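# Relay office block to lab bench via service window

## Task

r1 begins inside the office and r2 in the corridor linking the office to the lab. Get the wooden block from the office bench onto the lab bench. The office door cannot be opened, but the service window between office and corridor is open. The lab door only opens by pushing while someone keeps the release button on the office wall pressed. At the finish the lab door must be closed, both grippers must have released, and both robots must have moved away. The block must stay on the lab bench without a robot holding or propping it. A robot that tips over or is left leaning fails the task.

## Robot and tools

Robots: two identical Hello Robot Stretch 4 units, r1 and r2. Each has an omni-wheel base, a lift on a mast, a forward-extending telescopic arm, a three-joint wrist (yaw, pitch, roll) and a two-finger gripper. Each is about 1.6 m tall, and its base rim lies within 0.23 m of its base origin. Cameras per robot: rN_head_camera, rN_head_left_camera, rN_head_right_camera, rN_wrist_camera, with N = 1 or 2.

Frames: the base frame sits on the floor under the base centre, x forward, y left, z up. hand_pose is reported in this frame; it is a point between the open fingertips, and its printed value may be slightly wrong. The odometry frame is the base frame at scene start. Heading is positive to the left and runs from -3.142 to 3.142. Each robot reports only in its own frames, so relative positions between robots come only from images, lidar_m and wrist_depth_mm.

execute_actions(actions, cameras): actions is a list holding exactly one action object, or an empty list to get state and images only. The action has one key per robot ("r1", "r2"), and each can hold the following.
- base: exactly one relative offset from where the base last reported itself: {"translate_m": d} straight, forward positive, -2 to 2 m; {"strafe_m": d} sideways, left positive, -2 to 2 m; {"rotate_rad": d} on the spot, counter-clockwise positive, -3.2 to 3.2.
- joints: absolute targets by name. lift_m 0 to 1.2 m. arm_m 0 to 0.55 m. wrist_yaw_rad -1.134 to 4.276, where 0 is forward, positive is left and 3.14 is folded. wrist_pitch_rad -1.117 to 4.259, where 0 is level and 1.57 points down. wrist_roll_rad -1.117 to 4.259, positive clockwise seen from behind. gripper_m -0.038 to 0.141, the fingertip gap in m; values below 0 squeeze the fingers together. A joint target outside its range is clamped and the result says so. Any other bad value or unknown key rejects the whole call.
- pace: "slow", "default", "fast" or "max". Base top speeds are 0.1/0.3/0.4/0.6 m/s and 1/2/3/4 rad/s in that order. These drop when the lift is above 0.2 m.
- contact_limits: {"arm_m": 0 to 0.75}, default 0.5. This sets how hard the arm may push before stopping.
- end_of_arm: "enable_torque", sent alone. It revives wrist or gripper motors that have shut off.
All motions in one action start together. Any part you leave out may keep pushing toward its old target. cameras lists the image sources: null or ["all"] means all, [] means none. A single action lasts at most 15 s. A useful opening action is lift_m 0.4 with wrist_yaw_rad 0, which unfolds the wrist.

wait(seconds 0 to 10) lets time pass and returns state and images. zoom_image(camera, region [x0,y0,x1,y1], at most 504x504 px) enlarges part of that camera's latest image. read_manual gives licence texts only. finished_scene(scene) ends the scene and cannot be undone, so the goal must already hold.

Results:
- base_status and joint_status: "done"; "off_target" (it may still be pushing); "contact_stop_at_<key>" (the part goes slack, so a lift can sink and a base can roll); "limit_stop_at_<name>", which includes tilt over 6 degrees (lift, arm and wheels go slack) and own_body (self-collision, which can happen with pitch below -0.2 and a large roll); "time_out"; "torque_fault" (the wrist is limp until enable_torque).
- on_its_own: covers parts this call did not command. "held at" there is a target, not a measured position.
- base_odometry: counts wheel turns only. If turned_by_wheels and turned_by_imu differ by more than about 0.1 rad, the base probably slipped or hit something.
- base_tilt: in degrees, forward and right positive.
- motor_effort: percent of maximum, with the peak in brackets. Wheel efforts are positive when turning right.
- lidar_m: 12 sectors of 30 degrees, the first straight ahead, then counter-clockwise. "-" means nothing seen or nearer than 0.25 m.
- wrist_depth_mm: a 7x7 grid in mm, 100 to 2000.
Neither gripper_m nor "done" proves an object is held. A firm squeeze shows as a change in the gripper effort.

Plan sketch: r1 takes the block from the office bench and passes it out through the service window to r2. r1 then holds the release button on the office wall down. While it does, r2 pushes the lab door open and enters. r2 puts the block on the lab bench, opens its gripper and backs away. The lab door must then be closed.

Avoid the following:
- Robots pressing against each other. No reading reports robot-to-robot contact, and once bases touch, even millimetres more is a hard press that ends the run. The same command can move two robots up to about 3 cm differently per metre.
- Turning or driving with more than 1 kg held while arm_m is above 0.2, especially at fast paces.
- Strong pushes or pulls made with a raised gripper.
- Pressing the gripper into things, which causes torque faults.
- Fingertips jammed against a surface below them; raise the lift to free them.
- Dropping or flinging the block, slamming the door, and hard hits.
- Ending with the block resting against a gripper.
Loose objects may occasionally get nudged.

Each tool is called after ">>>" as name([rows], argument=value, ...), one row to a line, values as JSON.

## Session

>>> execute_actions(actions=[])

Scene clock: 0.00 s.
r1.base_odometry: x=+0.000 y=+0.000 heading=+0.000 (m, m, rad; r1's odometry frame)
r1.turned_by_wheels: +0.000 (rad since the last result)
r1.turned_by_imu: +0.000 (rad since the last result)
r1.base_tilt: forward=+0.2 right=+0.3 (deg)
r1.lidar_m: 3.14 1.44 1.08 1.62 1.49 1.23 1.12 1.18 1.05 1.00 1.05 1.41
r1.base_status: not commanded
r1.joint_positions: lift_m=+0.233 arm_m=+0.002 wrist_yaw_rad=+3.183 wrist_pitch_rad=+0.022 wrist_roll_rad=+0.006 gripper_m=+0.057
r1.joint_status: not commanded
r1.motor_effort: lift_m=+18 arm_m=+0 wrist_yaw_rad=+0 wrist_pitch_rad=-4 wrist_roll_rad=-1 gripper_m=-4 wheel_0=+0 wheel_1=-1 wheel_2=+1 (%)
r1.hand_pose: x=-0.1185 y=+0.0755 z=+0.4046 quat_wxyz=(-0.020, -0.011, +0.003, +1.000) (m; r1's base frame)
r1.wrist_depth_mm: - 135 236 1255 1308 1281 1308 / - 109 135 1205 1281 1281 1281 / - 116 135 1229 1281 1281 1255 / 134 133 193 1255 1255 1255 1255 / 1182 1205 1229 1255 1255 1255 1281 / 1205 1229 192 1255 212 1281 1255 / 931 931 1025 143 991 1118 1138
r2.base_odometry: x=+0.000 y=+0.000 heading=+0.000 (m, m, rad; r2's odometry frame)
r2.turned_by_wheels: +0.000 (rad since the last result)
r2.turned_by_imu: +0.000 (rad since the last result)
r2.base_tilt: forward=+0.8 right=+0.5 (deg)
r2.lidar_m: 0.91 1.15 2.10 1.14 0.87 0.79 0.78 0.77 0.67 0.68 0.89 0.83
r2.base_status: not commanded
r2.joint_positions: lift_m=+0.216 arm_m=+0.001 wrist_yaw_rad=+3.127 wrist_pitch_rad=-0.007 wrist_roll_rad=+0.020 gripper_m=+0.057
r2.joint_status: not commanded
r2.motor_effort: lift_m=+18 arm_m=-1 wrist_yaw_rad=+0 wrist_pitch_rad=-7 wrist_roll_rad=+0 gripper_m=-1 wheel_0=+0 wheel_1=+0 wheel_2=+0 (%)
r2.hand_pose: x=-0.1157 y=+0.0917 z=+0.3967 quat_wxyz=(+0.007, +0.004, +0.010, +1.000) (m; r2's base frame)
r2.wrist_depth_mm: - 137 1008 931 878 820 788 / - 127 204 946 878 820 778 / - 137 210 931 878 820 768 / 136 153 1008 960 878 820 778 / 891 1078 991 946 866 831 788 / 891 1060 215 931 199 820 768 / 854 866 960 108 891 798 778
pictures: r1_head_camera, r1_head_left_camera, r1_head_right_camera, r1_wrist_camera, r2_head_camera, r2_head_left_camera, r2_head_right_camera, r2_wrist_camera
camera_calibration (this result's frames):
r1_wrist_camera: T_world_to_cam=[[-0.00628166, 0.999356, 0.035339, -0.0985019], [-0.00680402, 0.0352962, -0.999354, 0.463311], [-0.999957, -0.00651805, 0.00657792, 0.100613], [0, 0, 0, 1]] pos_world=[0.103142, 0.0827411, 0.46583]
r2_wrist_camera: T_world_to_cam=[[0.0516892, 0.998505, 0.0178013, -0.103174], [0.0189348, 0.016842, -0.999679, 0.447157], [-0.998484, 0.0520097, -0.0180359, 0.11604], [0, 0, 0, 1]] pos_world=[0.11273, 0.0894538, 0.450943]
Images, in order (width x height): r1_head_camera 420x560, r1_head_left_camera 420x672, r1_head_right_camera 420x672, r1_wrist_camera 616x392, r2_head_camera 420x560, r2_head_left_camera 420x672, r2_head_right_camera 420x672, r2_wrist_camera 616x392.

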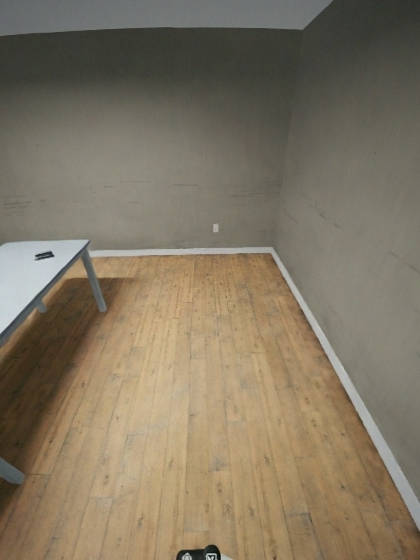

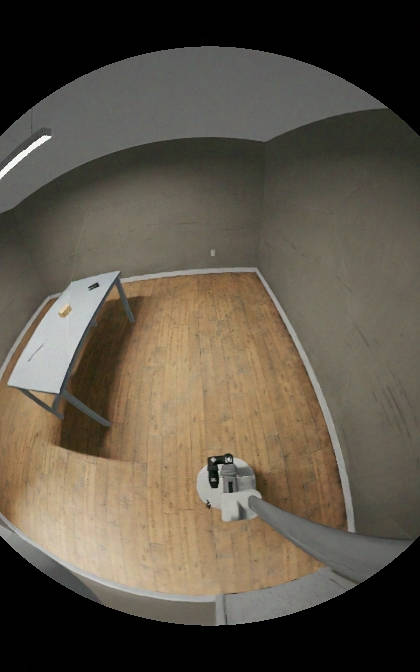

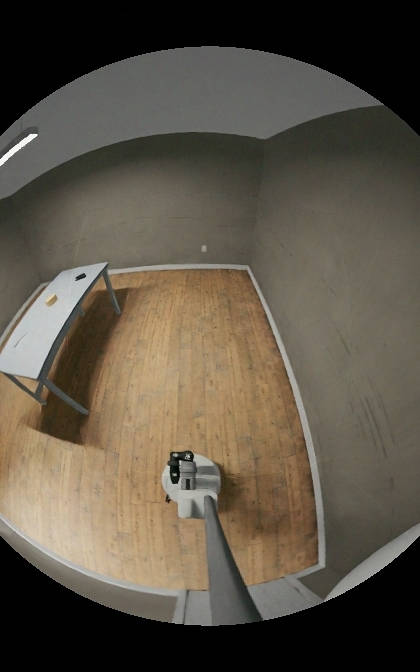

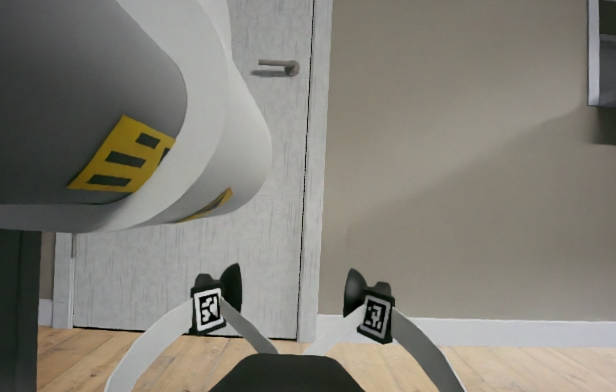

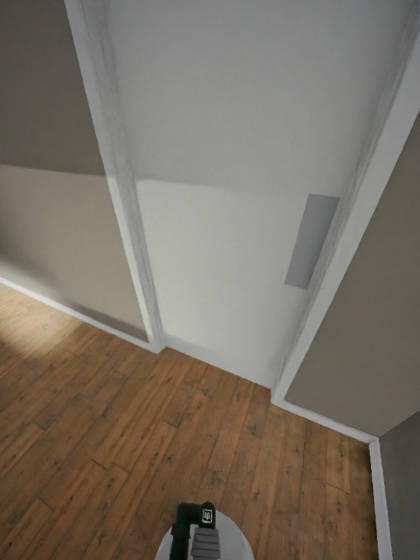

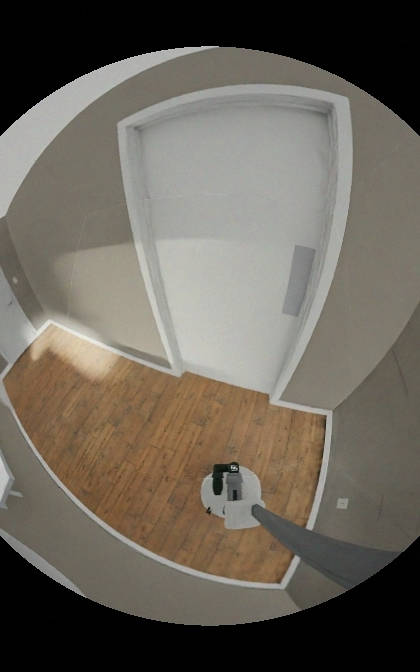

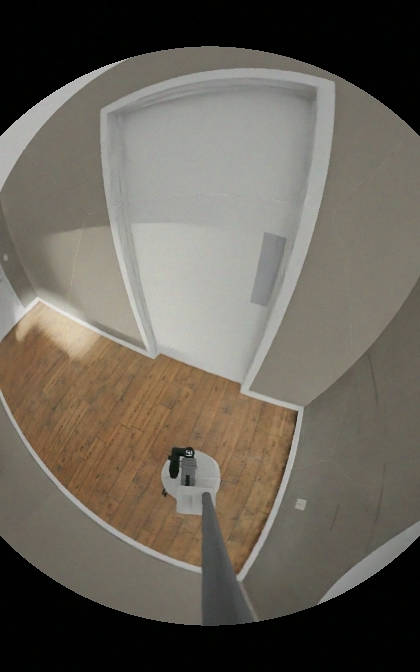

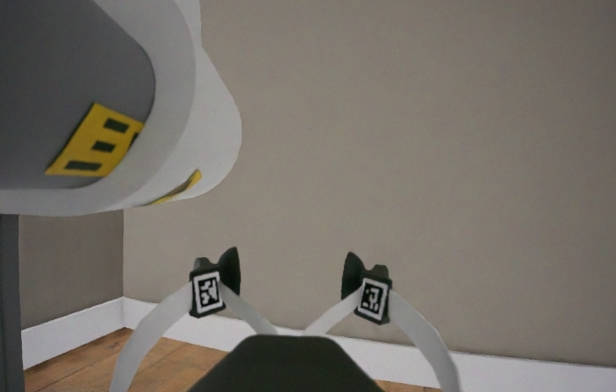

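>>> execute_actions([
  {"r1":{"base":{"rotate_rad":0.91},"joints":{"lift_m":0.4,"wrist_yaw_rad":0,"gripper_m":0.14},"pace":"max"},"r2":{"base":{"rotate_rad":2.79},"joints":{"lift_m":0.4,"wrist_yaw_rad":0,"gripper_m":0.14},"pace":"max"}},
], cameras=["r1_head_left_camera","r1_head_camera","r2_head_right_camera"])

>>> zoom_image(camera="r1_head_camera", region=[150,180,290,280])

Scene clock: 14.53 s.
r1.base_odometry: x=+0.000 y=+0.000 heading=+0.910 (m, m, rad; r1's odometry frame)
r1.turned_by_wheels: +0.910 (rad since the last result)
r1.turned_by_imu: +0.894 (rad since the last result)
r1.base_tilt: forward=+0.3 right=+0.2 (deg)
r1.lidar_m: 1.10 1.09 1.68 1.30 1.12 1.15 1.10 1.00 1.01 1.26 2.47 1.75
r1.base_status: done
r1.joint_positions: lift_m=+0.400 arm_m=+0.002 wrist_yaw_rad=+0.000 wrist_pitch_rad=+0.021 wrist_roll_rad=+0.006 gripper_m=+0.140
r1.joint_status: all done
r1.motor_effort: lift_m=+19(22) arm_m=+0(0) wrist_yaw_rad=-1(8) wrist_pitch_rad=-5(4) wrist_roll_rad=-1(3) gripper_m=+0(6) wheel_0=+0(10) wheel_1=+0(8) wheel_2=+0(9) (%)
r1.hand_pose: x=+0.4618 y=-0.0873 z=+0.5720 quat_wxyz=(+1.000, +0.003, +0.011, +0.000) (m; r1's base frame)
r1.wrist_depth_mm: - - - - - - - / - - - - - - - / - 1042 - - - - - / - - - - - - - / - - - - - - - / 1756 196 1708 - 1756 - - / 1281 1229 1366 146 1464 1430 1499
r2.base_odometry: x=+0.000 y=+0.000 heading=+2.790 (m, m, rad; r2's odometry frame)
r2.turned_by_wheels: +2.790 (rad since the last result)
r2.turned_by_imu: +2.781 (rad since the last result)
r2.base_tilt: forward=+0.8 right=+0.5 (deg)
r2.lidar_m: 0.78 0.84 0.72 0.66 0.76 0.85 0.85 0.98 1.25 2.78 1.12 0.81
r2.base_status: done
r2.joint_positions: lift_m=+0.400 arm_m=+0.001 wrist_yaw_rad=+0.001 wrist_pitch_rad=-0.007 wrist_roll_rad=+0.020 gripper_m=+0.140
r2.joint_status: all done
r2.motor_effort: lift_m=+20(23) arm_m=-1(1) wrist_yaw_rad=-2(6) wrist_pitch_rad=-7(8) wrist_roll_rad=+1(0) gripper_m=+2(4) wheel_0=-1(13) wheel_1=-1(9) wheel_2=+0(11) (%)
r2.hand_pose: x=+0.4600 y=-0.0873 z=+0.5802 quat_wxyz=(+1.000, +0.010, -0.004, +0.000) (m; r2's base frame)
r2.wrist_depth_mm: 580 580 585 580 580 591 585 / 574 580 580 574 580 591 597 / 580 580 585 585 591 597 603 / 580 585 585 591 591 585 591 / 585 591 591 585 597 597 597 / 580 585 591 591 597 597 597 / 591 591 591 108 597 603 609
pictures: r1_head_camera, r1_head_left_camera, r2_head_right_camera
Images, in order (width x height): r1_head_camera 420x560, r1_head_left_camera 420x672, r2_head_right_camera 420x672.

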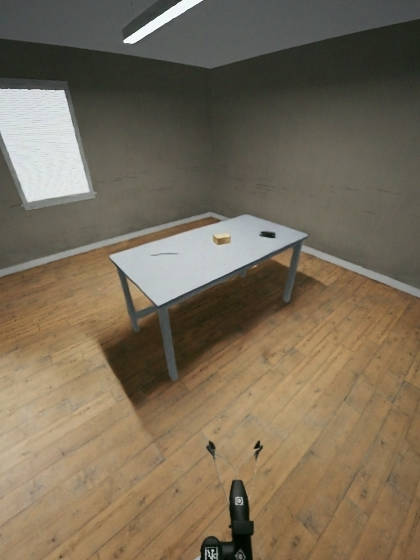

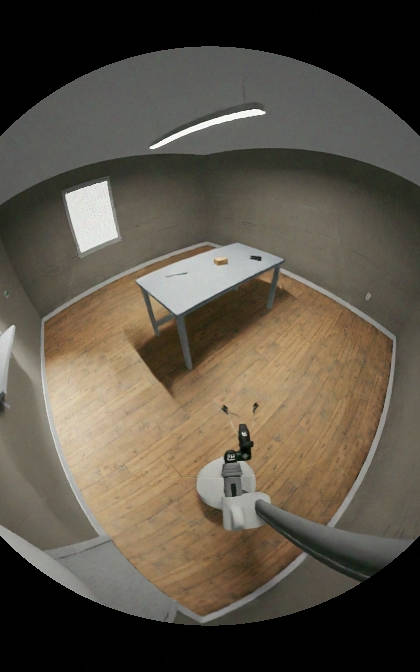

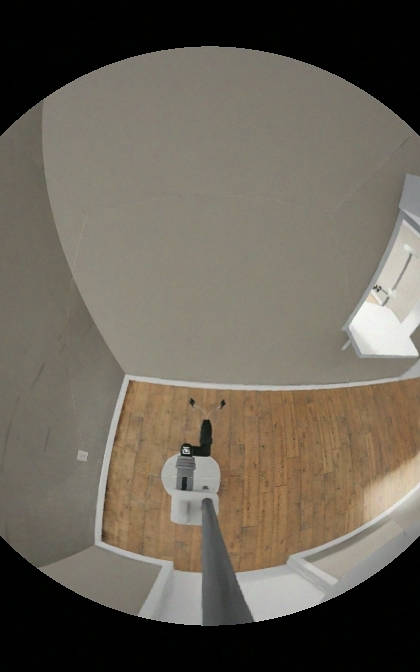

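Region (150, 180, 290, 280) of r1_head_camera's 420x560 image, scaled by 3.600, with more detail than that image has; it fills the top 360 rows of this view, and the rest is white.

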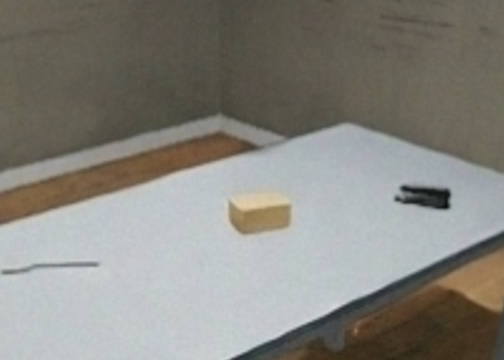

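>>> execute_actions([
  {"r1":{"base":{"translate_m":1.1},"joints":{"lift_m":1.0,"wrist_pitch_rad":1.57,"wrist_roll_rad":1.1,"arm_m":0.1},"pace":"max"},"r2":{"base":{"translate_m":-0.17},"pace":"fast"}},
], cameras=["r1_head_left_camera"])

>>> execute_actions([
  {"r1":{"joints":{"arm_m":0.52},"pace":"max"},"r2":{"base":{"strafe_m":-0.25},"pace":"max"}},
], cameras=["r1_wrist_camera"])

Scene clock: 22.20 s.
r1.base_odometry: x=+0.675 y=+0.869 heading=+0.910 (m, m, rad; r1's odometry frame)
r1.turned_by_wheels: +0.000 (rad since the last result)
r1.turned_by_imu: -0.002 (rad since the last result)
r1.base_tilt: forward=+0.4 right=+0.3 (deg)
r1.lidar_m: 0.25 0.25 0.25 0.25 1.68 1.89 2.08 1.86 1.89 2.29 2.44 0.25
r1.base_status: done
r1.joint_positions: lift_m=+1.000 arm_m=+0.099 wrist_yaw_rad=+0.000 wrist_pitch_rad=+1.570 wrist_roll_rad=+1.100 gripper_m=+0.140
r1.joint_status: all done
r1.motor_effort: lift_m=+19(24) arm_m=+6(8) wrist_yaw_rad=+1(1) wrist_pitch_rad=+1(1) wrist_roll_rad=+0(3) gripper_m=+0(1) wheel_0=+0(9) wheel_1=-1(9) wheel_2=+1(14) (%)
r1.hand_pose: x=+0.2701 y=-0.0874 z=+0.8897 quat_wxyz=(+0.603, +0.370, +0.603, -0.369) (m; r1's base frame)
r1.wrist_depth_mm: 351 351 349 1098 1118 1118 1098 / 351 351 349 1098 1098 1138 1118 / 347 351 349 1098 1098 1098 1098 / 343 349 349 1098 1078 1098 1098 / 343 347 347 349 891 1098 1098 / 345 196 347 347 218 1098 1138 / 342 343 343 143 878 585 1118
r2.base_odometry: x=+0.160 y=-0.059 heading=+2.790 (m, m, rad; r2's odometry frame)
r2.turned_by_wheels: +0.000 (rad since the last result)
r2.turned_by_imu: +0.003 (rad since the last result)
r2.base_tilt: forward=+0.8 right=+0.7 (deg)
r2.lidar_m: 0.95 0.99 0.70 0.68 0.74 0.69 0.67 0.77 1.04 3.04 1.22 0.98
r2.base_status: done
r2.joint_positions: lift_m=+0.400 arm_m=+0.001 wrist_yaw_rad=+0.000 wrist_pitch_rad=-0.007 wrist_roll_rad=+0.020 gripper_m=+0.140
r2.joint_status: not commanded
r2.motor_effort: lift_m=+20(20) arm_m=-1(1) wrist_yaw_rad=-1(2) wrist_pitch_rad=-7(7) wrist_roll_rad=+0(1) gripper_m=-1(2) wheel_0=+1(9) wheel_1=+1(8) wheel_2=-3(10) (%)
r2.hand_pose: x=+0.4600 y=-0.0873 z=+0.5802 quat_wxyz=(+1.000, +0.010, -0.004, +0.000) (m; r2's base frame)
r2.wrist_depth_mm: 759 750 741 750 759 759 759 / 750 750 750 759 759 759 759 / 750 750 759 759 768 759 768 / 759 768 759 768 768 768 778 / 759 759 759 768 778 778 778 / 768 759 759 778 778 778 788 / 778 768 759 108 768 778 778
pictures: r1_head_left_camera
Images, in order (width x height): r1_head_left_camera 420x672.

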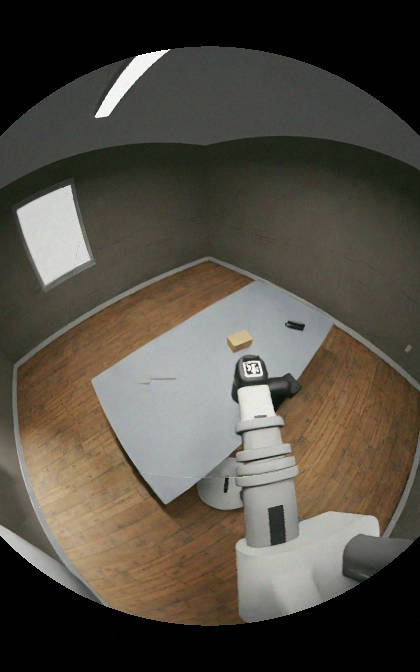

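Scene clock: 24.03 s.
r1.base_odometry: x=+0.675 y=+0.869 heading=+0.910 (m, m, rad; r1's odometry frame)
r1.turned_by_wheels: +0.000 (rad since the last result)
r1.turned_by_imu: -0.001 (rad since the last result)
r1.base_tilt: forward=+0.2 right=+0.2 (deg)
r1.lidar_m: 0.25 0.25 0.25 0.25 1.69 1.88 2.09 1.84 1.87 2.31 2.44 0.25
r1.base_status: not commanded
r1.joint_positions: lift_m=+1.000 arm_m=+0.519 wrist_yaw_rad=+0.000 wrist_pitch_rad=+1.570 wrist_roll_rad=+1.100 gripper_m=+0.140
r1.joint_status: all done
r1.motor_effort: lift_m=+19(19) arm_m=+6(7) wrist_yaw_rad=+0(0) wrist_pitch_rad=+2(1) wrist_roll_rad=+1(1) gripper_m=-1(3) wheel_0=+0(0) wheel_1=-1(1) wheel_2=+1(1) (%)
r1.hand_pose: x=+0.6901 y=-0.0874 z=+0.8897 quat_wxyz=(+0.603, +0.370, +0.603, -0.369) (m; r1's base frame)
r1.wrist_depth_mm: 347 351 351 353 355 357 355 / 349 349 351 353 353 355 355 / 347 349 347 351 351 353 353 / 345 345 289 349 353 353 353 / 345 343 287 347 349 349 351 / 342 196 287 345 219 349 353 / 340 343 343 144 345 347 349
r2.base_odometry: x=+0.246 y=+0.176 heading=+2.790 (m, m, rad; r2's odometry frame)
r2.turned_by_wheels: +0.000 (rad since the last result)
r2.turned_by_imu: +0.001 (rad since the last result)
r2.base_tilt: forward=+0.9 right=+0.6 (deg)
r2.lidar_m: 0.94 0.99 0.99 0.94 0.99 0.74 0.75 0.79 1.02 3.08 1.02 0.97
r2.base_status: done
r2.joint_positions: lift_m=+0.400 arm_m=+0.001 wrist_yaw_rad=+0.000 wrist_pitch_rad=-0.007 wrist_roll_rad=+0.020 gripper_m=+0.140
r2.joint_status: not commanded
r2.motor_effort: lift_m=+20(20) arm_m=-1(1) wrist_yaw_rad=+0(1) wrist_pitch_rad=-7(6) wrist_roll_rad=+0(0) gripper_m=-1(0) wheel_0=-2(13) wheel_1=+1(11) wheel_2=-1(4) (%)
r2.hand_pose: x=+0.4600 y=-0.0874 z=+0.5802 quat_wxyz=(+1.000, +0.010, -0.004, +0.000) (m; r2's base frame)
r2.wrist_depth_mm: 741 732 732 750 741 759 759 / 741 750 750 759 750 759 759 / 741 750 750 750 768 750 759 / 741 750 750 750 759 750 768 / 750 741 750 768 768 750 759 / 759 759 759 768 759 768 768 / 759 759 759 108 768 759 778
pictures: r1_wrist_camera
camera_calibration (this result's frames):
r1_wrist_camera: T_world_to_cam=[[-0.871202, -0.489708, 0.0345488, 0.519726], [-0.490641, 0.870932, -0.0273669, 0.501555], [-0.0166879, -0.0407932, -0.999028, 1.118], [0, 0, 0, 1]] pos_world=[0.717527, -0.136699, 1.11268]
Images, in order (width x height): r1_wrist_camera 616x392.

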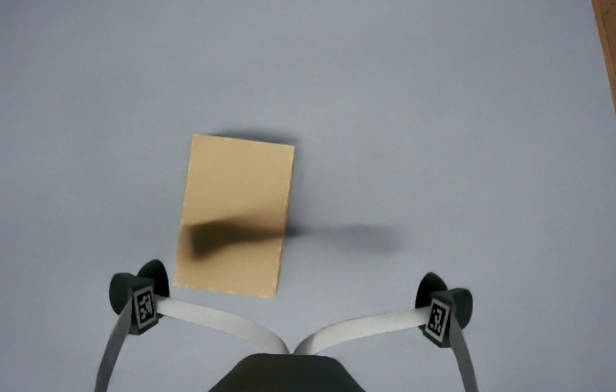

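>>> execute_actions([
  {"r1":{"base":{"translate_m":0.03},"joints":{"arm_m":0.545,"wrist_roll_rad":1.18,"lift_m":0.965},"pace":"max"}},
], cameras=[])

>>> execute_actions([
  {"r1":{"joints":{"lift_m":0.91},"pace":"fast"}},
], cameras=["r1_wrist_camera"])

>>> execute_actions([
  {"r1":{"joints":{"gripper_m":0.025}},"r2":{"base":{"strafe_m":-0.3},"pace":"max"}},
], cameras=["r1_wrist_camera"])

Scene clock: 28.13 s.
r1.base_odometry: x=+0.693 y=+0.892 heading=+0.910 (m, m, rad; r1's odometry frame)
r1.turned_by_wheels: +0.000 (rad since the last result)
r1.turned_by_imu: -0.001 (rad since the last result)
r1.base_tilt: forward=+0.5 right=+0.4 (deg)
r1.lidar_m: 0.25 0.25 0.25 0.25 1.69 1.89 2.12 1.87 1.90 2.30 2.41 0.25
r1.base_status: done
r1.joint_positions: lift_m=+0.965 arm_m=+0.544 wrist_yaw_rad=+0.000 wrist_pitch_rad=+1.570 wrist_roll_rad=+1.179 gripper_m=+0.140
r1.joint_status: all done
r1.motor_effort: lift_m=+17(15) arm_m=+6(7) wrist_yaw_rad=+0(1) wrist_pitch_rad=+2(1) wrist_roll_rad=+0(3) gripper_m=-1(1) wheel_0=+1(6) wheel_1=+1(4) wheel_2=+2(7) (%)
r1.hand_pose: x=+0.7151 y=-0.0874 z=+0.8548 quat_wxyz=(+0.588, +0.393, +0.587, -0.393) (m; r1's base frame)
r1.wrist_depth_mm: 314 315 317 317 319 320 322 / 310 315 315 317 319 319 322 / 310 312 314 315 317 315 320 / 312 314 314 256 314 317 317 / 310 310 310 254 314 315 317 / 310 196 253 253 219 317 317 / 307 310 309 144 314 310 314
r2.base_odometry: x=+0.246 y=+0.176 heading=+2.790 (m, m, rad; r2's odometry frame)
r2.turned_by_wheels: +0.000 (rad since the last result)
r2.turned_by_imu: +0.001 (rad since the last result)
r2.base_tilt: forward=+0.8 right=+0.6 (deg)
r2.lidar_m: 0.94 1.02 0.96 0.95 0.94 0.77 0.73 0.79 0.98 3.05 1.03 0.97
r2.base_status: not commanded
r2.joint_positions: lift_m=+0.400 arm_m=+0.001 wrist_yaw_rad=+0.000 wrist_pitch_rad=-0.007 wrist_roll_rad=+0.020 gripper_m=+0.140
r2.joint_status: not commanded
r2.motor_effort: lift_m=+20(20) arm_m=-1(1) wrist_yaw_rad=-1(0) wrist_pitch_rad=-7(7) wrist_roll_rad=+0(1) gripper_m=+0(2) wheel_0=-2(2) wheel_1=+1(1) wheel_2=-1(1) (%)
r2.hand_pose: x=+0.4600 y=-0.0874 z=+0.5802 quat_wxyz=(+1.000, +0.010, -0.004, +0.000) (m; r2's base frame)
r2.wrist_depth_mm: 732 732 741 750 750 759 750 / 732 741 741 741 741 759 741 / 741 750 759 750 750 768 768 / 741 759 750 750 750 768 768 / 768 750 759 768 759 759 768 / 768 750 768 759 759 759 788 / 759 768 768 108 768 768 778
pictures: none
No camera images: the call's "cameras" was empty. Leave "cameras" out to get every camera's image.

Scene clock: 29.07 s.
r1.base_odometry: x=+0.693 y=+0.892 heading=+0.910 (m, m, rad; r1's odometry frame)
r1.turned_by_wheels: +0.000 (rad since the last result)
r1.turned_by_imu: +0.000 (rad since the last result)
r1.base_tilt: forward=+0.3 right=+0.3 (deg)
r1.lidar_m: 0.25 0.25 0.25 0.25 1.69 1.90 2.10 1.86 1.91 2.32 1.23 0.25
r1.base_status: not commanded
r1.joint_positions: lift_m=+0.910 arm_m=+0.544 wrist_yaw_rad=+0.000 wrist_pitch_rad=+1.570 wrist_roll_rad=+1.179 gripper_m=+0.140
r1.joint_status: all done
r1.motor_effort: lift_m=+17(17) arm_m=+6(6) wrist_yaw_rad=+1(0) wrist_pitch_rad=+0(3) wrist_roll_rad=+1(1) gripper_m=-2(0) wheel_0=+1(1) wheel_1=+1(1) wheel_2=+2(2) (%)
r1.hand_pose: x=+0.7151 y=-0.0874 z=+0.7999 quat_wxyz=(+0.588, +0.393, +0.587, -0.393) (m; r1's base frame)
r1.wrist_depth_mm: 259 262 262 263 264 265 265 / 259 259 260 263 264 265 265 / 256 259 260 262 263 263 264 / 256 258 200 200 263 262 263 / 256 256 200 200 259 262 262 / 255 196 198 198 211 260 262 / 255 255 256 143 257 259 260
r2.base_odometry: x=+0.246 y=+0.176 heading=+2.790 (m, m, rad; r2's odometry frame)
r2.turned_by_wheels: +0.000 (rad since the last result)
r2.turned_by_imu: +0.000 (rad since the last result)
r2.base_tilt: forward=+0.7 right=+0.4 (deg)
r2.lidar_m: 0.91 1.00 0.99 0.94 0.95 0.73 0.75 0.77 1.02 3.05 1.02 0.96
r2.base_status: not commanded
r2.joint_positions: lift_m=+0.400 arm_m=+0.001 wrist_yaw_rad=+0.000 wrist_pitch_rad=-0.007 wrist_roll_rad=+0.020 gripper_m=+0.140
r2.joint_status: not commanded
r2.motor_effort: lift_m=+20(20) arm_m=-1(1) wrist_yaw_rad=+0(0) wrist_pitch_rad=-7(7) wrist_roll_rad=+0(1) gripper_m=-2(1) wheel_0=-2(2) wheel_1=+1(1) wheel_2=-1(1) (%)
r2.hand_pose: x=+0.4600 y=-0.0874 z=+0.5802 quat_wxyz=(+1.000, +0.010, -0.004, +0.000) (m; r2's base frame)
r2.wrist_depth_mm: 741 741 750 750 750 750 741 / 732 750 741 750 750 759 759 / 741 750 759 750 750 759 759 / 741 750 768 750 759 759 768 / 750 750 759 759 768 768 759 / 759 759 759 759 768 759 768 / 759 768 768 108 768 778 788
pictures: r1_wrist_camera
camera_calibration (this result's frames):
r1_wrist_camera: T_world_to_cam=[[-0.907558, -0.418493, 0.0346756, 0.57672], [-0.419447, 0.907372, -0.0272219, 0.463514], [-0.0200715, -0.0392501, -0.999028, 1.03125], [0, 0, 0, 1]] pos_world=[0.738525, -0.138749, 1.02287]
Images, in order (width x height): r1_wrist_camera 616x392.

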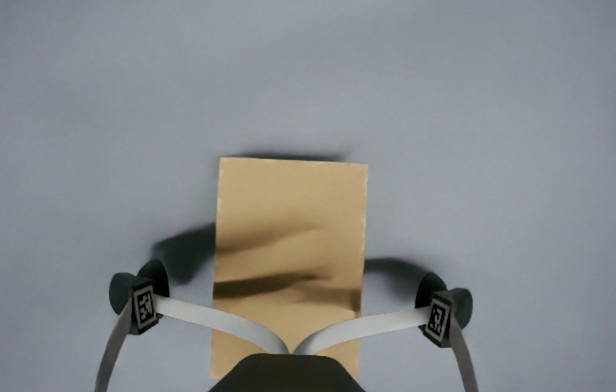

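Scene clock: 31.20 s.
r1.base_odometry: x=+0.693 y=+0.892 heading=+0.910 (m, m, rad; r1's odometry frame)
r1.turned_by_wheels: +0.000 (rad since the last result)
r1.turned_by_imu: -0.001 (rad since the last result)
r1.base_tilt: forward=+0.3 right=+0.3 (deg)
r1.lidar_m: 0.25 0.25 0.25 0.25 1.69 1.91 2.09 1.86 1.91 2.33 1.23 0.25
r1.base_status: not commanded
r1.joint_positions: lift_m=+0.910 arm_m=+0.544 wrist_yaw_rad=+0.000 wrist_pitch_rad=+1.570 wrist_roll_rad=+1.180 gripper_m=+0.026
r1.joint_status: all done
r1.motor_effort: lift_m=+17(17) arm_m=+6(6) wrist_yaw_rad=+1(1) wrist_pitch_rad=+1(3) wrist_roll_rad=+0(1) gripper_m=-28(28) wheel_0=+1(1) wheel_1=+1(1) wheel_2=+2(2) (%)
r1.hand_pose: x=+0.7151 y=-0.0874 z=+0.7998 quat_wxyz=(+0.588, +0.393, +0.587, -0.393) (m; r1's base frame)
r1.wrist_depth_mm: 258 259 260 260 264 264 265 / 258 258 260 260 262 264 264 / 257 258 259 260 260 263 262 / 257 257 187 188 259 260 262 / 255 257 185 185 259 260 262 / 253 255 181 183 183 259 262 / 253 254 254 181 257 258 260
r2.base_odometry: x=+0.349 y=+0.458 heading=+2.789 (m, m, rad; r2's odometry frame)
r2.turned_by_wheels: +0.000 (rad since the last result)
r2.turned_by_imu: +0.000 (rad since the last result)
r2.base_tilt: forward=+0.9 right=+0.6 (deg)
r2.lidar_m: 0.93 0.99 1.31 1.25 0.96 0.79 0.77 0.72 1.01 3.07 1.00 0.83
r2.base_status: done
r2.joint_positions: lift_m=+0.400 arm_m=+0.001 wrist_yaw_rad=+0.000 wrist_pitch_rad=-0.007 wrist_roll_rad=+0.020 gripper_m=+0.140
r2.joint_status: not commanded
r2.motor_effort: lift_m=+20(20) arm_m=-1(1) wrist_yaw_rad=+0(0) wrist_pitch_rad=-7(7) wrist_roll_rad=+0(1) gripper_m=+4(2) wheel_0=-2(11) wheel_1=+1(11) wheel_2=-1(1) (%)
r2.hand_pose: x=+0.4600 y=-0.0874 z=+0.5802 quat_wxyz=(+1.000, +0.010, -0.004, +0.000) (m; r2's base frame)
r2.wrist_depth_mm: 723 723 732 723 732 732 559 / 723 732 723 741 741 750 750 / 732 741 741 741 750 741 750 / 732 750 732 741 750 741 750 / 741 741 750 741 750 759 759 / 741 741 759 759 768 768 750 / 759 741 750 108 768 759 759
pictures: r1_wrist_camera
camera_calibration (this result's frames):
r1_wrist_camera: T_world_to_cam=[[-0.907563, -0.418486, 0.0346133, 0.576795], [-0.419438, 0.907375, -0.0272507, 0.463539], [-0.0200032, -0.0392499, -0.999029, 1.03119], [0, 0, 0, 1]] pos_world=[0.738531, -0.138749, 1.02286]
Images, in order (width x height): r1_wrist_camera 616x392.

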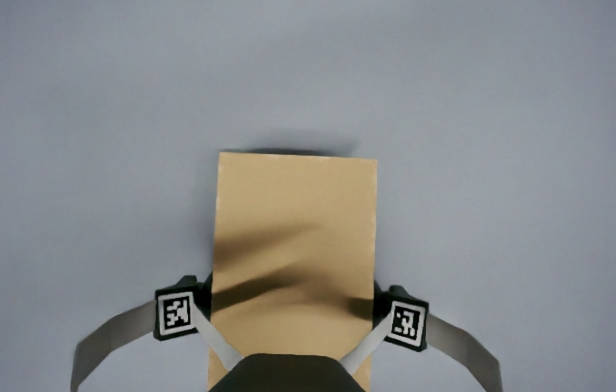

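>>> execute_actions([
  {"r1":{"base":{"translate_m":-0.4},"joints":{"lift_m":0.96,"arm_m":0.05,"wrist_roll_rad":0},"pace":"fast"},"r2":{"base":{"rotate_rad":-0.035}}},
], cameras=[])

>>> execute_actions([
  {"r1":{"base":{"strafe_m":1.3},"pace":"max"},"r2":{"base":{"strafe_m":-0.85},"joints":{"lift_m":0.91,"wrist_pitch_rad":0.4},"pace":"max"}},
], cameras=["r1_head_left_camera"])

>>> execute_actions([
  {"r1":{"base":{"rotate_rad":2.3},"joints":{"lift_m":1.14},"pace":"fast"}},
], cameras=["r1_head_right_camera","r1_wrist_camera","r2_head_camera","r2_wrist_camera"])

Scene clock: 38.33 s.
r1.base_odometry: x=+0.448 y=+0.576 heading=+0.910 (m, m, rad; r1's odometry frame)
r1.turned_by_wheels: +0.000 (rad since the last result)
r1.turned_by_imu: -0.002 (rad since the last result)
r1.base_tilt: forward=+0.3 right=+0.3 (deg)
r1.lidar_m: 0.46 0.40 2.84 1.56 1.53 1.66 1.74 1.57 1.59 1.95 2.67 0.74
r1.base_status: done
r1.joint_positions: lift_m=+0.960 arm_m=+0.051 wrist_yaw_rad=+0.000 wrist_pitch_rad=+1.571 wrist_roll_rad=+0.000 gripper_m=+0.026
r1.joint_status: all done
r1.motor_effort: lift_m=+21(25) arm_m=-6(8) wrist_yaw_rad=+1(0) wrist_pitch_rad=-1(1) wrist_roll_rad=-1(7) gripper_m=-27(27) wheel_0=-1(6) wheel_1=-1(7) wheel_2=-2(11) (%)
r1.hand_pose: x=+0.2220 y=-0.0874 z=+0.8495 quat_wxyz=(+0.707, +0.000, +0.707, +0.000) (m; r1's base frame)
r1.wrist_depth_mm: 329 1060 1060 1078 1098 1098 1098 / 1042 1042 1060 1078 1078 1078 1078 / 1025 891 1042 1060 1060 1078 1078 / 1025 1025 187 187 1078 1078 1078 / 1025 1042 185 185 1060 1042 1078 / 1025 1025 182 183 183 1042 1078 / 1042 1008 854 181 1042 1078 1060
r2.base_odometry: x=+0.349 y=+0.458 heading=+2.755 (m, m, rad; r2's odometry frame)
r2.turned_by_wheels: -0.035 (rad since the last result)
r2.turned_by_imu: -0.032 (rad since the last result)
r2.base_tilt: forward=+0.6 right=+0.5 (deg)
r2.lidar_m: 0.91 0.96 1.31 1.24 1.01 0.81 0.76 0.72 0.95 2.73 1.02 0.83
r2.base_status: done
r2.joint_positions: lift_m=+0.400 arm_m=+0.001 wrist_yaw_rad=+0.000 wrist_pitch_rad=-0.007 wrist_roll_rad=+0.020 gripper_m=+0.140
r2.joint_status: not commanded
r2.motor_effort: lift_m=+20(20) arm_m=-1(1) wrist_yaw_rad=+0(0) wrist_pitch_rad=-6(7) wrist_roll_rad=+0(0) gripper_m=-4(2) wheel_0=+2(2) wheel_1=+2(5) wheel_2=+1(3) (%)
r2.hand_pose: x=+0.4599 y=-0.0874 z=+0.5802 quat_wxyz=(+1.000, +0.010, -0.004, +0.000) (m; r2's base frame)
r2.wrist_depth_mm: 707 723 741 732 750 634 549 / 699 732 723 741 741 759 768 / 723 732 741 759 750 759 759 / 741 732 750 741 750 768 778 / 732 732 750 768 759 778 778 / 741 732 732 759 759 788 778 / 741 741 750 108 778 778 788
pictures: none
No camera images: the call's "cameras" was empty. Leave "cameras" out to get every camera's image.

Scene clock: 43.17 s.
r1.base_odometry: x=-0.579 y=+1.374 heading=+0.910 (m, m, rad; r1's odometry frame)
r1.turned_by_wheels: +0.000 (rad since the last result)
r1.turned_by_imu: -0.003 (rad since the last result)
r1.base_tilt: forward=+0.3 right=+0.3 (deg)
r1.lidar_m: 2.56 2.33 0.73 0.44 0.38 0.40 0.77 1.49 2.42 2.97 0.97 1.00
r1.base_status: done
r1.joint_positions: lift_m=+0.960 arm_m=+0.051 wrist_yaw_rad=+0.000 wrist_pitch_rad=+1.570 wrist_roll_rad=+0.000 gripper_m=+0.026
r1.joint_status: not commanded
r1.motor_effort: lift_m=+21(20) arm_m=-6(6) wrist_yaw_rad=+1(1) wrist_pitch_rad=+1(2) wrist_roll_rad=+1(2) gripper_m=-28(28) wheel_0=+2(9) wheel_1=+0(11) wheel_2=-1(3) (%)
r1.hand_pose: x=+0.2220 y=-0.0874 z=+0.8495 quat_wxyz=(+0.707, +0.000, +0.707, +0.000) (m; r1's base frame)
r1.wrist_depth_mm: 1042 1060 1060 1060 1078 1098 1098 / 1025 1060 1060 1078 1078 1098 1078 / 1025 1042 1042 1060 1098 1078 1098 / 1042 1042 187 187 1060 1078 1060 / 1025 1042 184 185 1078 1078 1078 / 1025 1025 182 183 183 1078 1078 / 1008 1025 181 180 1042 1060 1098
r2.base_odometry: x=+0.670 y=+1.245 heading=+2.755 (m, m, rad; r2's odometry frame)
r2.turned_by_wheels: +0.000 (rad since the last result)
r2.turned_by_imu: +0.000 (rad since the last result)
r2.base_tilt: forward=+0.7 right=+0.5 (deg)
r2.lidar_m: 0.72 0.73 1.36 2.12 1.11 0.71 0.67 0.67 0.97 2.54 1.35 0.75
r2.base_status: done
r2.joint_positions: lift_m=+0.910 arm_m=+0.001 wrist_yaw_rad=+0.000 wrist_pitch_rad=+0.402 wrist_roll_rad=+0.020 gripper_m=+0.140
r2.joint_status: all done
r2.motor_effort: lift_m=+20(22) arm_m=-1(1) wrist_yaw_rad=+0(1) wrist_pitch_rad=-6(8) wrist_roll_rad=+1(0) gripper_m=-1(1) wheel_0=-2(13) wheel_1=+1(13) wheel_2=+1(2) (%)
r2.hand_pose: x=+0.4369 y=-0.0874 z=+0.9752 quat_wxyz=(+0.980, +0.010, +0.200, -0.002) (m; r2's base frame)
r2.wrist_depth_mm: - - - - - 715 683 / 842 - - - - 723 723 / 609 634 647 683 715 759 778 / 788 809 809 554 559 585 820 / 866 842 878 878 866 904 891 / 946 946 917 917 917 960 976 / 1008 1008 1025 108 1060 1042 1060
pictures: r1_head_left_camera
Images, in order (width x height): r1_head_left_camera 420x672.

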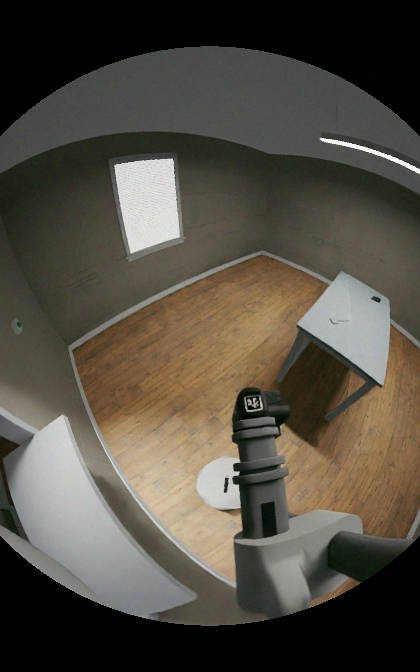

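Scene clock: 45.80 s.
r1.base_odometry: x=-0.579 y=+1.374 heading=-3.073 (m, m, rad; r1's odometry frame)
r1.turned_by_wheels: +2.300 (rad since the last result)
r1.turned_by_imu: +2.263 (rad since the last result)
r1.base_tilt: forward=+0.3 right=+0.4 (deg)
r1.lidar_m: 0.28 0.42 0.92 2.40 2.51 1.02 0.98 1.07 2.39 2.15 0.58 0.32
r1.base_status: done
r1.joint_positions: lift_m=+1.140 arm_m=+0.051 wrist_yaw_rad=+0.000 wrist_pitch_rad=+1.570 wrist_roll_rad=+0.000 gripper_m=+0.026
r1.joint_status: all done
r1.motor_effort: lift_m=+21(20) arm_m=-6(6) wrist_yaw_rad=+1(1) wrist_pitch_rad=+1(1) wrist_roll_rad=-3(3) gripper_m=-27(27) wheel_0=-2(7) wheel_1=-1(7) wheel_2=+0(7) (%)
r1.hand_pose: x=+0.2221 y=-0.0874 z=+1.0295 quat_wxyz=(+0.707, +0.000, +0.707, +0.000) (m; r1's base frame)
r1.wrist_depth_mm: 336 340 342 342 347 351 351 / 1160 1160 1138 1042 355 347 351 / 1205 1205 1229 1229 1255 1281 1255 / 1205 1205 187 187 1255 1255 1281 / 1160 1205 185 185 1229 1255 1255 / 1182 1205 182 183 184 1229 1229 / 1160 1182 1205 181 1205 1205 1229
r2.base_odometry: x=+0.670 y=+1.245 heading=+2.755 (m, m, rad; r2's odometry frame)
r2.turned_by_wheels: +0.000 (rad since the last result)
r2.turned_by_imu: +0.001 (rad since the last result)
r2.base_tilt: forward=+0.7 right=+0.5 (deg)
r2.lidar_m: 0.71 0.74 1.38 2.09 1.10 0.71 0.67 0.70 0.97 2.54 1.38 0.75
r2.base_status: not commanded
r2.joint_positions: lift_m=+0.910 arm_m=+0.001 wrist_yaw_rad=+0.000 wrist_pitch_rad=+0.402 wrist_roll_rad=+0.020 gripper_m=+0.140
r2.joint_status: not commanded
r2.motor_effort: lift_m=+19(20) arm_m=-1(1) wrist_yaw_rad=+0(0) wrist_pitch_rad=-7(7) wrist_roll_rad=+1(1) gripper_m=+3(1) wheel_0=-2(2) wheel_1=+1(1) wheel_2=+1(0) (%)
r2.hand_pose: x=+0.4369 y=-0.0874 z=+0.9752 quat_wxyz=(+0.980, +0.010, +0.200, -0.002) (m; r2's base frame)
r2.wrist_depth_mm: - - - - - 707 683 / 842 - - - - 732 707 / 615 627 654 683 715 768 759 / 788 809 809 559 569 580 842 / 854 854 866 891 891 904 904 / 931 917 904 917 917 991 960 / 991 1025 1008 108 1060 1078 1060
pictures: r1_head_right_camera, r1_wrist_camera, r2_head_camera, r2_wrist_camera
camera_calibration (this result's frames):
r1_wrist_camera: T_world_to_cam=[[0.0401574, -0.998565, 0.0354309, -0.140666], [-0.998774, -0.041142, -0.0275121, 0.309042], [0.0289304, -0.0342827, -0.998993, 1.24031], [0, 0, 0, 1]] pos_world=[0.278429, -0.0852284, 1.25255]
r2_wrist_camera: T_world_to_cam=[[-0.0266869, -0.999163, 0.030991, -0.116435], [-0.415099, -0.0171265, -0.909615, 1.11691], [0.909385, -0.0371391, -0.414295, 0.232619], [0, 0, 0, 1]] pos_world=[0.24898, -0.0885695, 1.11594]
Images, in order (width x height): r1_head_right_camera 420x672, r1_wrist_camera 616x392, r2_head_camera 420x560, r2_wrist_camera 616x392.

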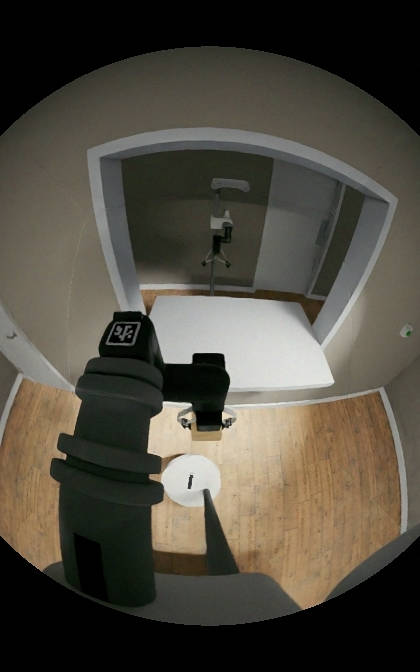

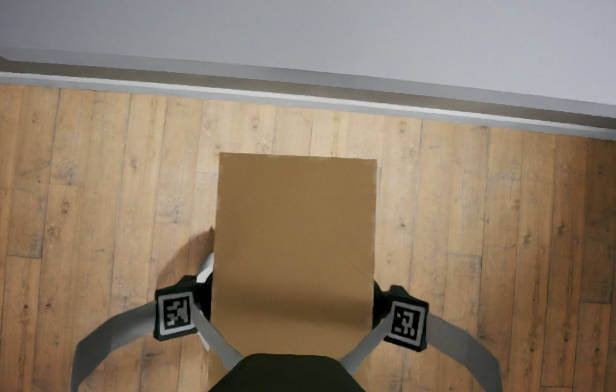

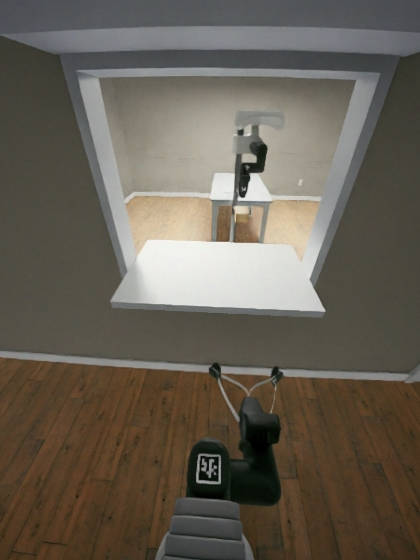

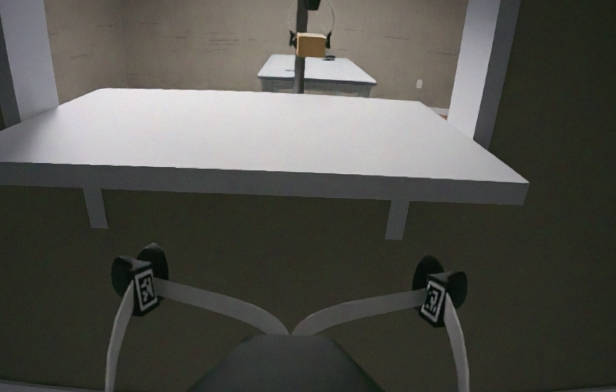

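>>> execute_actions([
  {"r1":{"base":{"rotate_rad":-0.045},"joints":{"arm_m":0.545,"lift_m":1.063},"pace":"fast"},"r2":{"base":{"strafe_m":-0.04},"joints":{"arm_m":0.2}}},
], cameras=[])

>>> execute_actions([
  {"r1":{"joints":{"gripper_m":0.12}},"r2":{"joints":{"arm_m":0.33}}},
], cameras=["r2_wrist_camera"])

Scene clock: 54.07 s.
r1.base_odometry: x=-0.578 y=+1.374 heading=-3.118 (m, m, rad; r1's odometry frame)
r1.turned_by_wheels: -0.045 (rad since the last result)
r1.turned_by_imu: -0.046 (rad since the last result)
r1.base_tilt: forward=+0.2 right=+0.3 (deg)
r1.lidar_m: 0.38 0.40 0.89 2.38 2.47 1.04 0.98 1.02 2.43 2.35 0.59 0.42
r1.base_status: done
r1.joint_positions: lift_m=+1.063 arm_m=+0.544 wrist_yaw_rad=+0.000 wrist_pitch_rad=+1.570 wrist_roll_rad=+0.000 gripper_m=+0.026
r1.joint_status: all done
r1.motor_effort: lift_m=+18(18) arm_m=+6(10) wrist_yaw_rad=+0(0) wrist_pitch_rad=+1(0) wrist_roll_rad=-2(2) gripper_m=-27(27) wheel_0=+3(2) wheel_1=+2(3) wheel_2=-1(5) (%)
r1.hand_pose: x=+0.7151 y=-0.0874 z=+0.9528 quat_wxyz=(+0.707, +0.000, +0.707, +0.000) (m; r1's base frame)
r1.wrist_depth_mm: 260 260 264 264 266 270 270 / 258 258 262 263 265 267 267 / 256 259 260 264 265 267 267 / 255 257 187 188 263 264 266 / 254 256 184 185 262 264 265 / 252 255 182 183 185 263 264 / 253 254 253 181 258 259 262
r2.base_odometry: x=+0.685 y=+1.282 heading=+2.755 (m, m, rad; r2's odometry frame)
r2.turned_by_wheels: +0.000 (rad since the last result)
r2.turned_by_imu: +0.002 (rad since the last result)
r2.base_tilt: forward=+0.9 right=+0.5 (deg)
r2.lidar_m: 0.70 0.72 1.35 2.15 1.10 0.72 0.66 0.71 0.98 2.53 1.37 0.76
r2.base_status: done
r2.joint_positions: lift_m=+0.910 arm_m=+0.199 wrist_yaw_rad=+0.000 wrist_pitch_rad=+0.402 wrist_roll_rad=+0.020 gripper_m=+0.140
r2.joint_status: all done
r2.motor_effort: lift_m=+20(19) arm_m=+5(4) wrist_yaw_rad=+0(1) wrist_pitch_rad=-6(6) wrist_roll_rad=+1(1) gripper_m=-1(2) wheel_0=+0(6) wheel_1=-1(7) wheel_2=+0(2) (%)
r2.hand_pose: x=+0.6355 y=-0.0874 z=+0.9752 quat_wxyz=(+0.980, +0.010, +0.200, -0.002) (m; r2's base frame)
r2.wrist_depth_mm: - - - - - - 488 / - - - - - 627 517 / 621 621 603 564 715 627 559 / 427 436 455 466 484 500 597 / 357 351 364 370 373 382 384 / 668 668 661 676 668 707 715 / 732 732 732 108 768 759 778
pictures: none
No camera images: the call's "cameras" was empty. Leave "cameras" out to get every camera's image.

Scene clock: 55.90 s.
r1.base_odometry: x=-0.578 y=+1.374 heading=-3.118 (m, m, rad; r1's odometry frame)
r1.turned_by_wheels: +0.000 (rad since the last result)
r1.turned_by_imu: -0.001 (rad since the last result)
r1.base_tilt: forward=+0.3 right=+0.3 (deg)
r1.lidar_m: 0.39 0.42 0.89 2.38 2.50 1.04 0.98 1.03 2.42 2.35 0.61 0.42
r1.base_status: not commanded
r1.joint_positions: lift_m=+1.063 arm_m=+0.544 wrist_yaw_rad=+0.000 wrist_pitch_rad=+1.570 wrist_roll_rad=+0.000 gripper_m=+0.120
r1.joint_status: all done
r1.motor_effort: lift_m=+18(18) arm_m=+6(6) wrist_yaw_rad=+0(0) wrist_pitch_rad=+0(1) wrist_roll_rad=-2(1) gripper_m=-3(26) wheel_0=+3(3) wheel_1=+2(2) wheel_2=-1(1) (%)
r1.hand_pose: x=+0.7150 y=-0.0874 z=+0.9528 quat_wxyz=(+0.707, +0.000, +0.707, +0.000) (m; r1's base frame)
r1.wrist_depth_mm: 260 263 264 266 267 271 271 / 258 260 263 265 267 268 268 / 257 259 262 263 265 267 267 / 256 258 258 202 264 266 267 / 255 256 211 201 262 265 267 / 253 210 199 200 201 264 265 / 253 254 254 147 260 260 263
r2.base_odometry: x=+0.685 y=+1.282 heading=+2.755 (m, m, rad; r2's odometry frame)
r2.turned_by_wheels: +0.000 (rad since the last result)
r2.turned_by_imu: +0.001 (rad since the last result)
r2.base_tilt: forward=+0.9 right=+0.6 (deg)
r2.lidar_m: 0.71 0.77 1.34 2.15 1.07 0.67 0.68 0.71 0.98 2.52 1.37 0.75
r2.base_status: not commanded
r2.joint_positions: lift_m=+0.910 arm_m=+0.329 wrist_yaw_rad=+0.000 wrist_pitch_rad=+0.402 wrist_roll_rad=+0.020 gripper_m=+0.140
r2.joint_status: all done
r2.motor_effort: lift_m=+19(19) arm_m=+5(5) wrist_yaw_rad=+0(1) wrist_pitch_rad=-7(6) wrist_roll_rad=+1(1) gripper_m=+1(1) wheel_0=+1(1) wheel_1=-1(1) wheel_2=+1(0) (%)
r2.hand_pose: x=+0.7655 y=-0.0874 z=+0.9752 quat_wxyz=(+0.980, +0.010, +0.200, -0.002) (m; r2's base frame)
r2.wrist_depth_mm: - - - 407 - - 459 / - - - - - - 455 / 609 621 640 627 707 - 445 / 421 442 424 413 480 500 452 / 327 336 347 357 362 370 377 / 265 253 262 285 268 283 296 / 236 240 241 108 251 252 -
pictures: r2_wrist_camera
camera_calibration (this result's frames):
r2_wrist_camera: T_world_to_cam=[[-0.0266764, -0.999164, 0.0309886, -0.10767], [-0.415024, -0.0171317, -0.909649, 1.25328], [0.909419, -0.0371271, -0.41422, -0.0662491], [0, 0, 0, 1]] pos_world=[0.577519, -0.0885685, 1.11594]
Images, in order (width x height): r2_wrist_camera 616x392.

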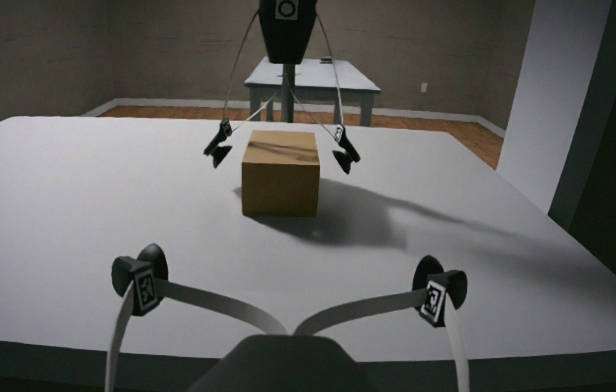

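>>> execute_actions([
  {"r1":{"base":{"translate_m":-0.06},"joints":{"arm_m":0.003,"lift_m":1.1},"pace":"max"},"r2":{"base":{"strafe_m":0.01},"joints":{"arm_m":0.548,"lift_m":0.895}}},
], cameras=["r2_wrist_camera"])

>>> execute_actions([
  {"r1":{"base":{"strafe_m":-0.25},"joints":{"wrist_pitch_rad":0,"gripper_m":-0.02},"pace":"max"},"r2":{"joints":{"gripper_m":0.025}}},
], cameras=["r2_wrist_camera"])

Scene clock: 61.37 s.
r1.base_odometry: x=-0.519 y=+1.376 heading=-3.118 (m, m, rad; r1's odometry frame)
r1.turned_by_wheels: +0.000 (rad since the last result)
r1.turned_by_imu: -0.002 (rad since the last result)
r1.base_tilt: forward=+0.3 right=+0.4 (deg)
r1.lidar_m: 0.45 0.46 0.96 2.40 2.49 0.98 0.92 0.98 2.44 2.34 0.65 0.48
r1.base_status: done
r1.joint_positions: lift_m=+1.100 arm_m=+0.004 wrist_yaw_rad=+0.000 wrist_pitch_rad=+1.570 wrist_roll_rad=+0.000 gripper_m=+0.120
r1.joint_status: all done
r1.motor_effort: lift_m=+19(21) arm_m=-6(4) wrist_yaw_rad=+2(1) wrist_pitch_rad=-2(1) wrist_roll_rad=-1(2) gripper_m=-1(2) wheel_0=+0(4) wheel_1=-2(5) wheel_2=+0(8) (%)
r1.hand_pose: x=+0.1751 y=-0.0874 z=+0.9897 quat_wxyz=(+0.707, +0.000, +0.707, +0.000) (m; r1's base frame)
r1.wrist_depth_mm: 1008 976 946 946 904 904 917 / 1182 1182 1205 1205 1229 1229 1182 / 1182 1182 1182 1182 1205 1229 1205 / 1182 1182 1205 1182 1205 1229 1229 / 1160 1182 976 991 1205 1205 1205 / 1138 210 976 976 212 1205 1205 / 1160 1160 1205 147 1182 1205 1229
r2.base_odometry: x=+0.681 y=+1.273 heading=+2.755 (m, m, rad; r2's odometry frame)
r2.turned_by_wheels: +0.000 (rad since the last result)
r2.turned_by_imu: +0.002 (rad since the last result)
r2.base_tilt: forward=+0.8 right=+0.6 (deg)
r2.lidar_m: 0.70 0.75 1.38 2.14 1.13 0.71 0.67 0.68 0.96 2.53 1.37 0.75
r2.base_status: done
r2.joint_positions: lift_m=+0.895 arm_m=+0.547 wrist_yaw_rad=+0.000 wrist_pitch_rad=+0.402 wrist_roll_rad=+0.020 gripper_m=+0.140
r2.joint_status: all done
r2.motor_effort: lift_m=+16(21) arm_m=+5(6) wrist_yaw_rad=-1(0) wrist_pitch_rad=-7(7) wrist_roll_rad=+0(1) gripper_m=-1(1) wheel_0=-2(7) wheel_1=+0(9) wheel_2=+0(2) (%)
r2.hand_pose: x=+0.9835 y=-0.0874 z=+0.9606 quat_wxyz=(+0.980, +0.010, +0.200, -0.002) (m; r2's base frame)
r2.wrist_depth_mm: - - - - - - - / - - - - - - - / - - - - - - - / 392 407 413 291 445 462 - / 301 307 239 221 336 340 349 / 245 236 189 185 206 260 272 / 210 213 207 108 229 223 -
pictures: r2_wrist_camera
camera_calibration (this result's frames):
r2_wrist_camera: T_world_to_cam=[[-0.0266057, -0.999166, 0.0309892, -0.101452], [-0.41504, -0.0171609, -0.909641, 1.33045], [0.909414, -0.0370633, -0.414237, -0.270548], [0, 0, 0, 1]] pos_world=[0.795531, -0.0885631, 1.1013]
Images, in order (width x height): r2_wrist_camera 616x392.

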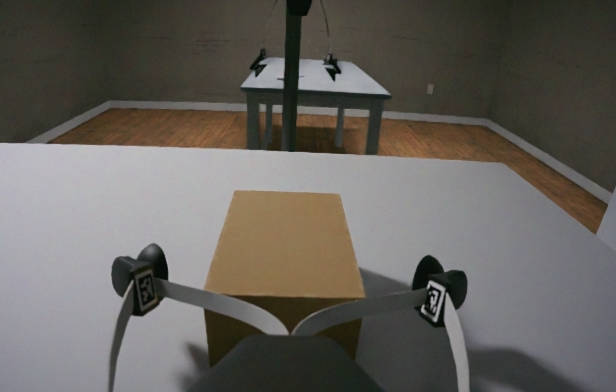

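Scene clock: 63.57 s.
r1.base_odometry: x=-0.524 y=+1.626 heading=-3.118 (m, m, rad; r1's odometry frame)
r1.turned_by_wheels: +0.000 (rad since the last result)
r1.turned_by_imu: +0.000 (rad since the last result)
r1.base_tilt: forward=+0.4 right=+0.3 (deg)
r1.lidar_m: 0.47 0.50 0.65 2.62 2.77 0.98 0.92 2.99 2.17 2.09 0.99 0.47
r1.base_status: done
r1.joint_positions: lift_m=+1.100 arm_m=+0.004 wrist_yaw_rad=+0.000 wrist_pitch_rad=+0.002 wrist_roll_rad=+0.000 gripper_m=-0.020
r1.joint_status: all done
r1.motor_effort: lift_m=+18(19) arm_m=-6(6) wrist_yaw_rad=+1(2) wrist_pitch_rad=-4(6) wrist_roll_rad=-2(1) gripper_m=-16(17) wheel_0=-2(9) wheel_1=+2(7) wheel_2=+1(2) (%)
r1.hand_pose: x=+0.4634 y=-0.0874 z=+1.2775 quat_wxyz=(+1.000, +0.000, +0.001, +0.000) (m; r1's base frame)
r1.wrist_depth_mm: - - - 768 750 715 484 / - - - - - - 484 / - - - - - - 477 / - - - - - - 477 / - - - - - - 473 / - - 183 199 - - 462 / - 683 - 180 - 574 466
r2.base_odometry: x=+0.681 y=+1.273 heading=+2.755 (m, m, rad; r2's odometry frame)
r2.turned_by_wheels: +0.000 (rad since the last result)
r2.turned_by_imu: +0.001 (rad since the last result)
r2.base_tilt: forward=+0.7 right=+0.6 (deg)
r2.lidar_m: 0.70 0.72 1.37 2.14 1.10 0.69 0.68 0.70 0.99 2.52 1.36 0.76
r2.base_status: not commanded
r2.joint_positions: lift_m=+0.895 arm_m=+0.547 wrist_yaw_rad=+0.000 wrist_pitch_rad=+0.405 wrist_roll_rad=+0.020 gripper_m=+0.026
r2.joint_status: all done
r2.motor_effort: lift_m=+16(16) arm_m=+5(5) wrist_yaw_rad=+0(0) wrist_pitch_rad=-16(16) wrist_roll_rad=+1(0) gripper_m=-23(29) wheel_0=-2(2) wheel_1=+1(1) wheel_2=+0(0) (%)
r2.hand_pose: x=+0.9831 y=-0.0874 z=+0.9596 quat_wxyz=(+0.979, +0.010, +0.201, -0.002) (m; r2's base frame)
r2.wrist_depth_mm: - - - - - - - / - - - - - - - / - - 1983 - - - - / 384 397 404 278 433 442 - / 297 306 216 209 329 338 340 / 241 179 179 179 184 270 270 / 207 208 211 108 220 220 -
pictures: r2_wrist_camera
camera_calibration (this result's frames):
r2_wrist_camera: T_world_to_cam=[[-0.0265418, -0.999164, 0.0310781, -0.101591], [-0.418065, -0.017145, -0.908255, 1.33109], [0.908029, -0.0370994, -0.417261, -0.266341], [0, 0, 0, 1]] pos_world=[0.79563, -0.0885661, 1.10099]
Images, in order (width x height): r2_wrist_camera 616x392.

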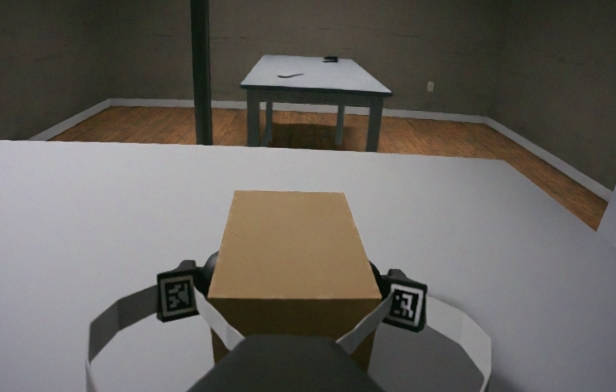

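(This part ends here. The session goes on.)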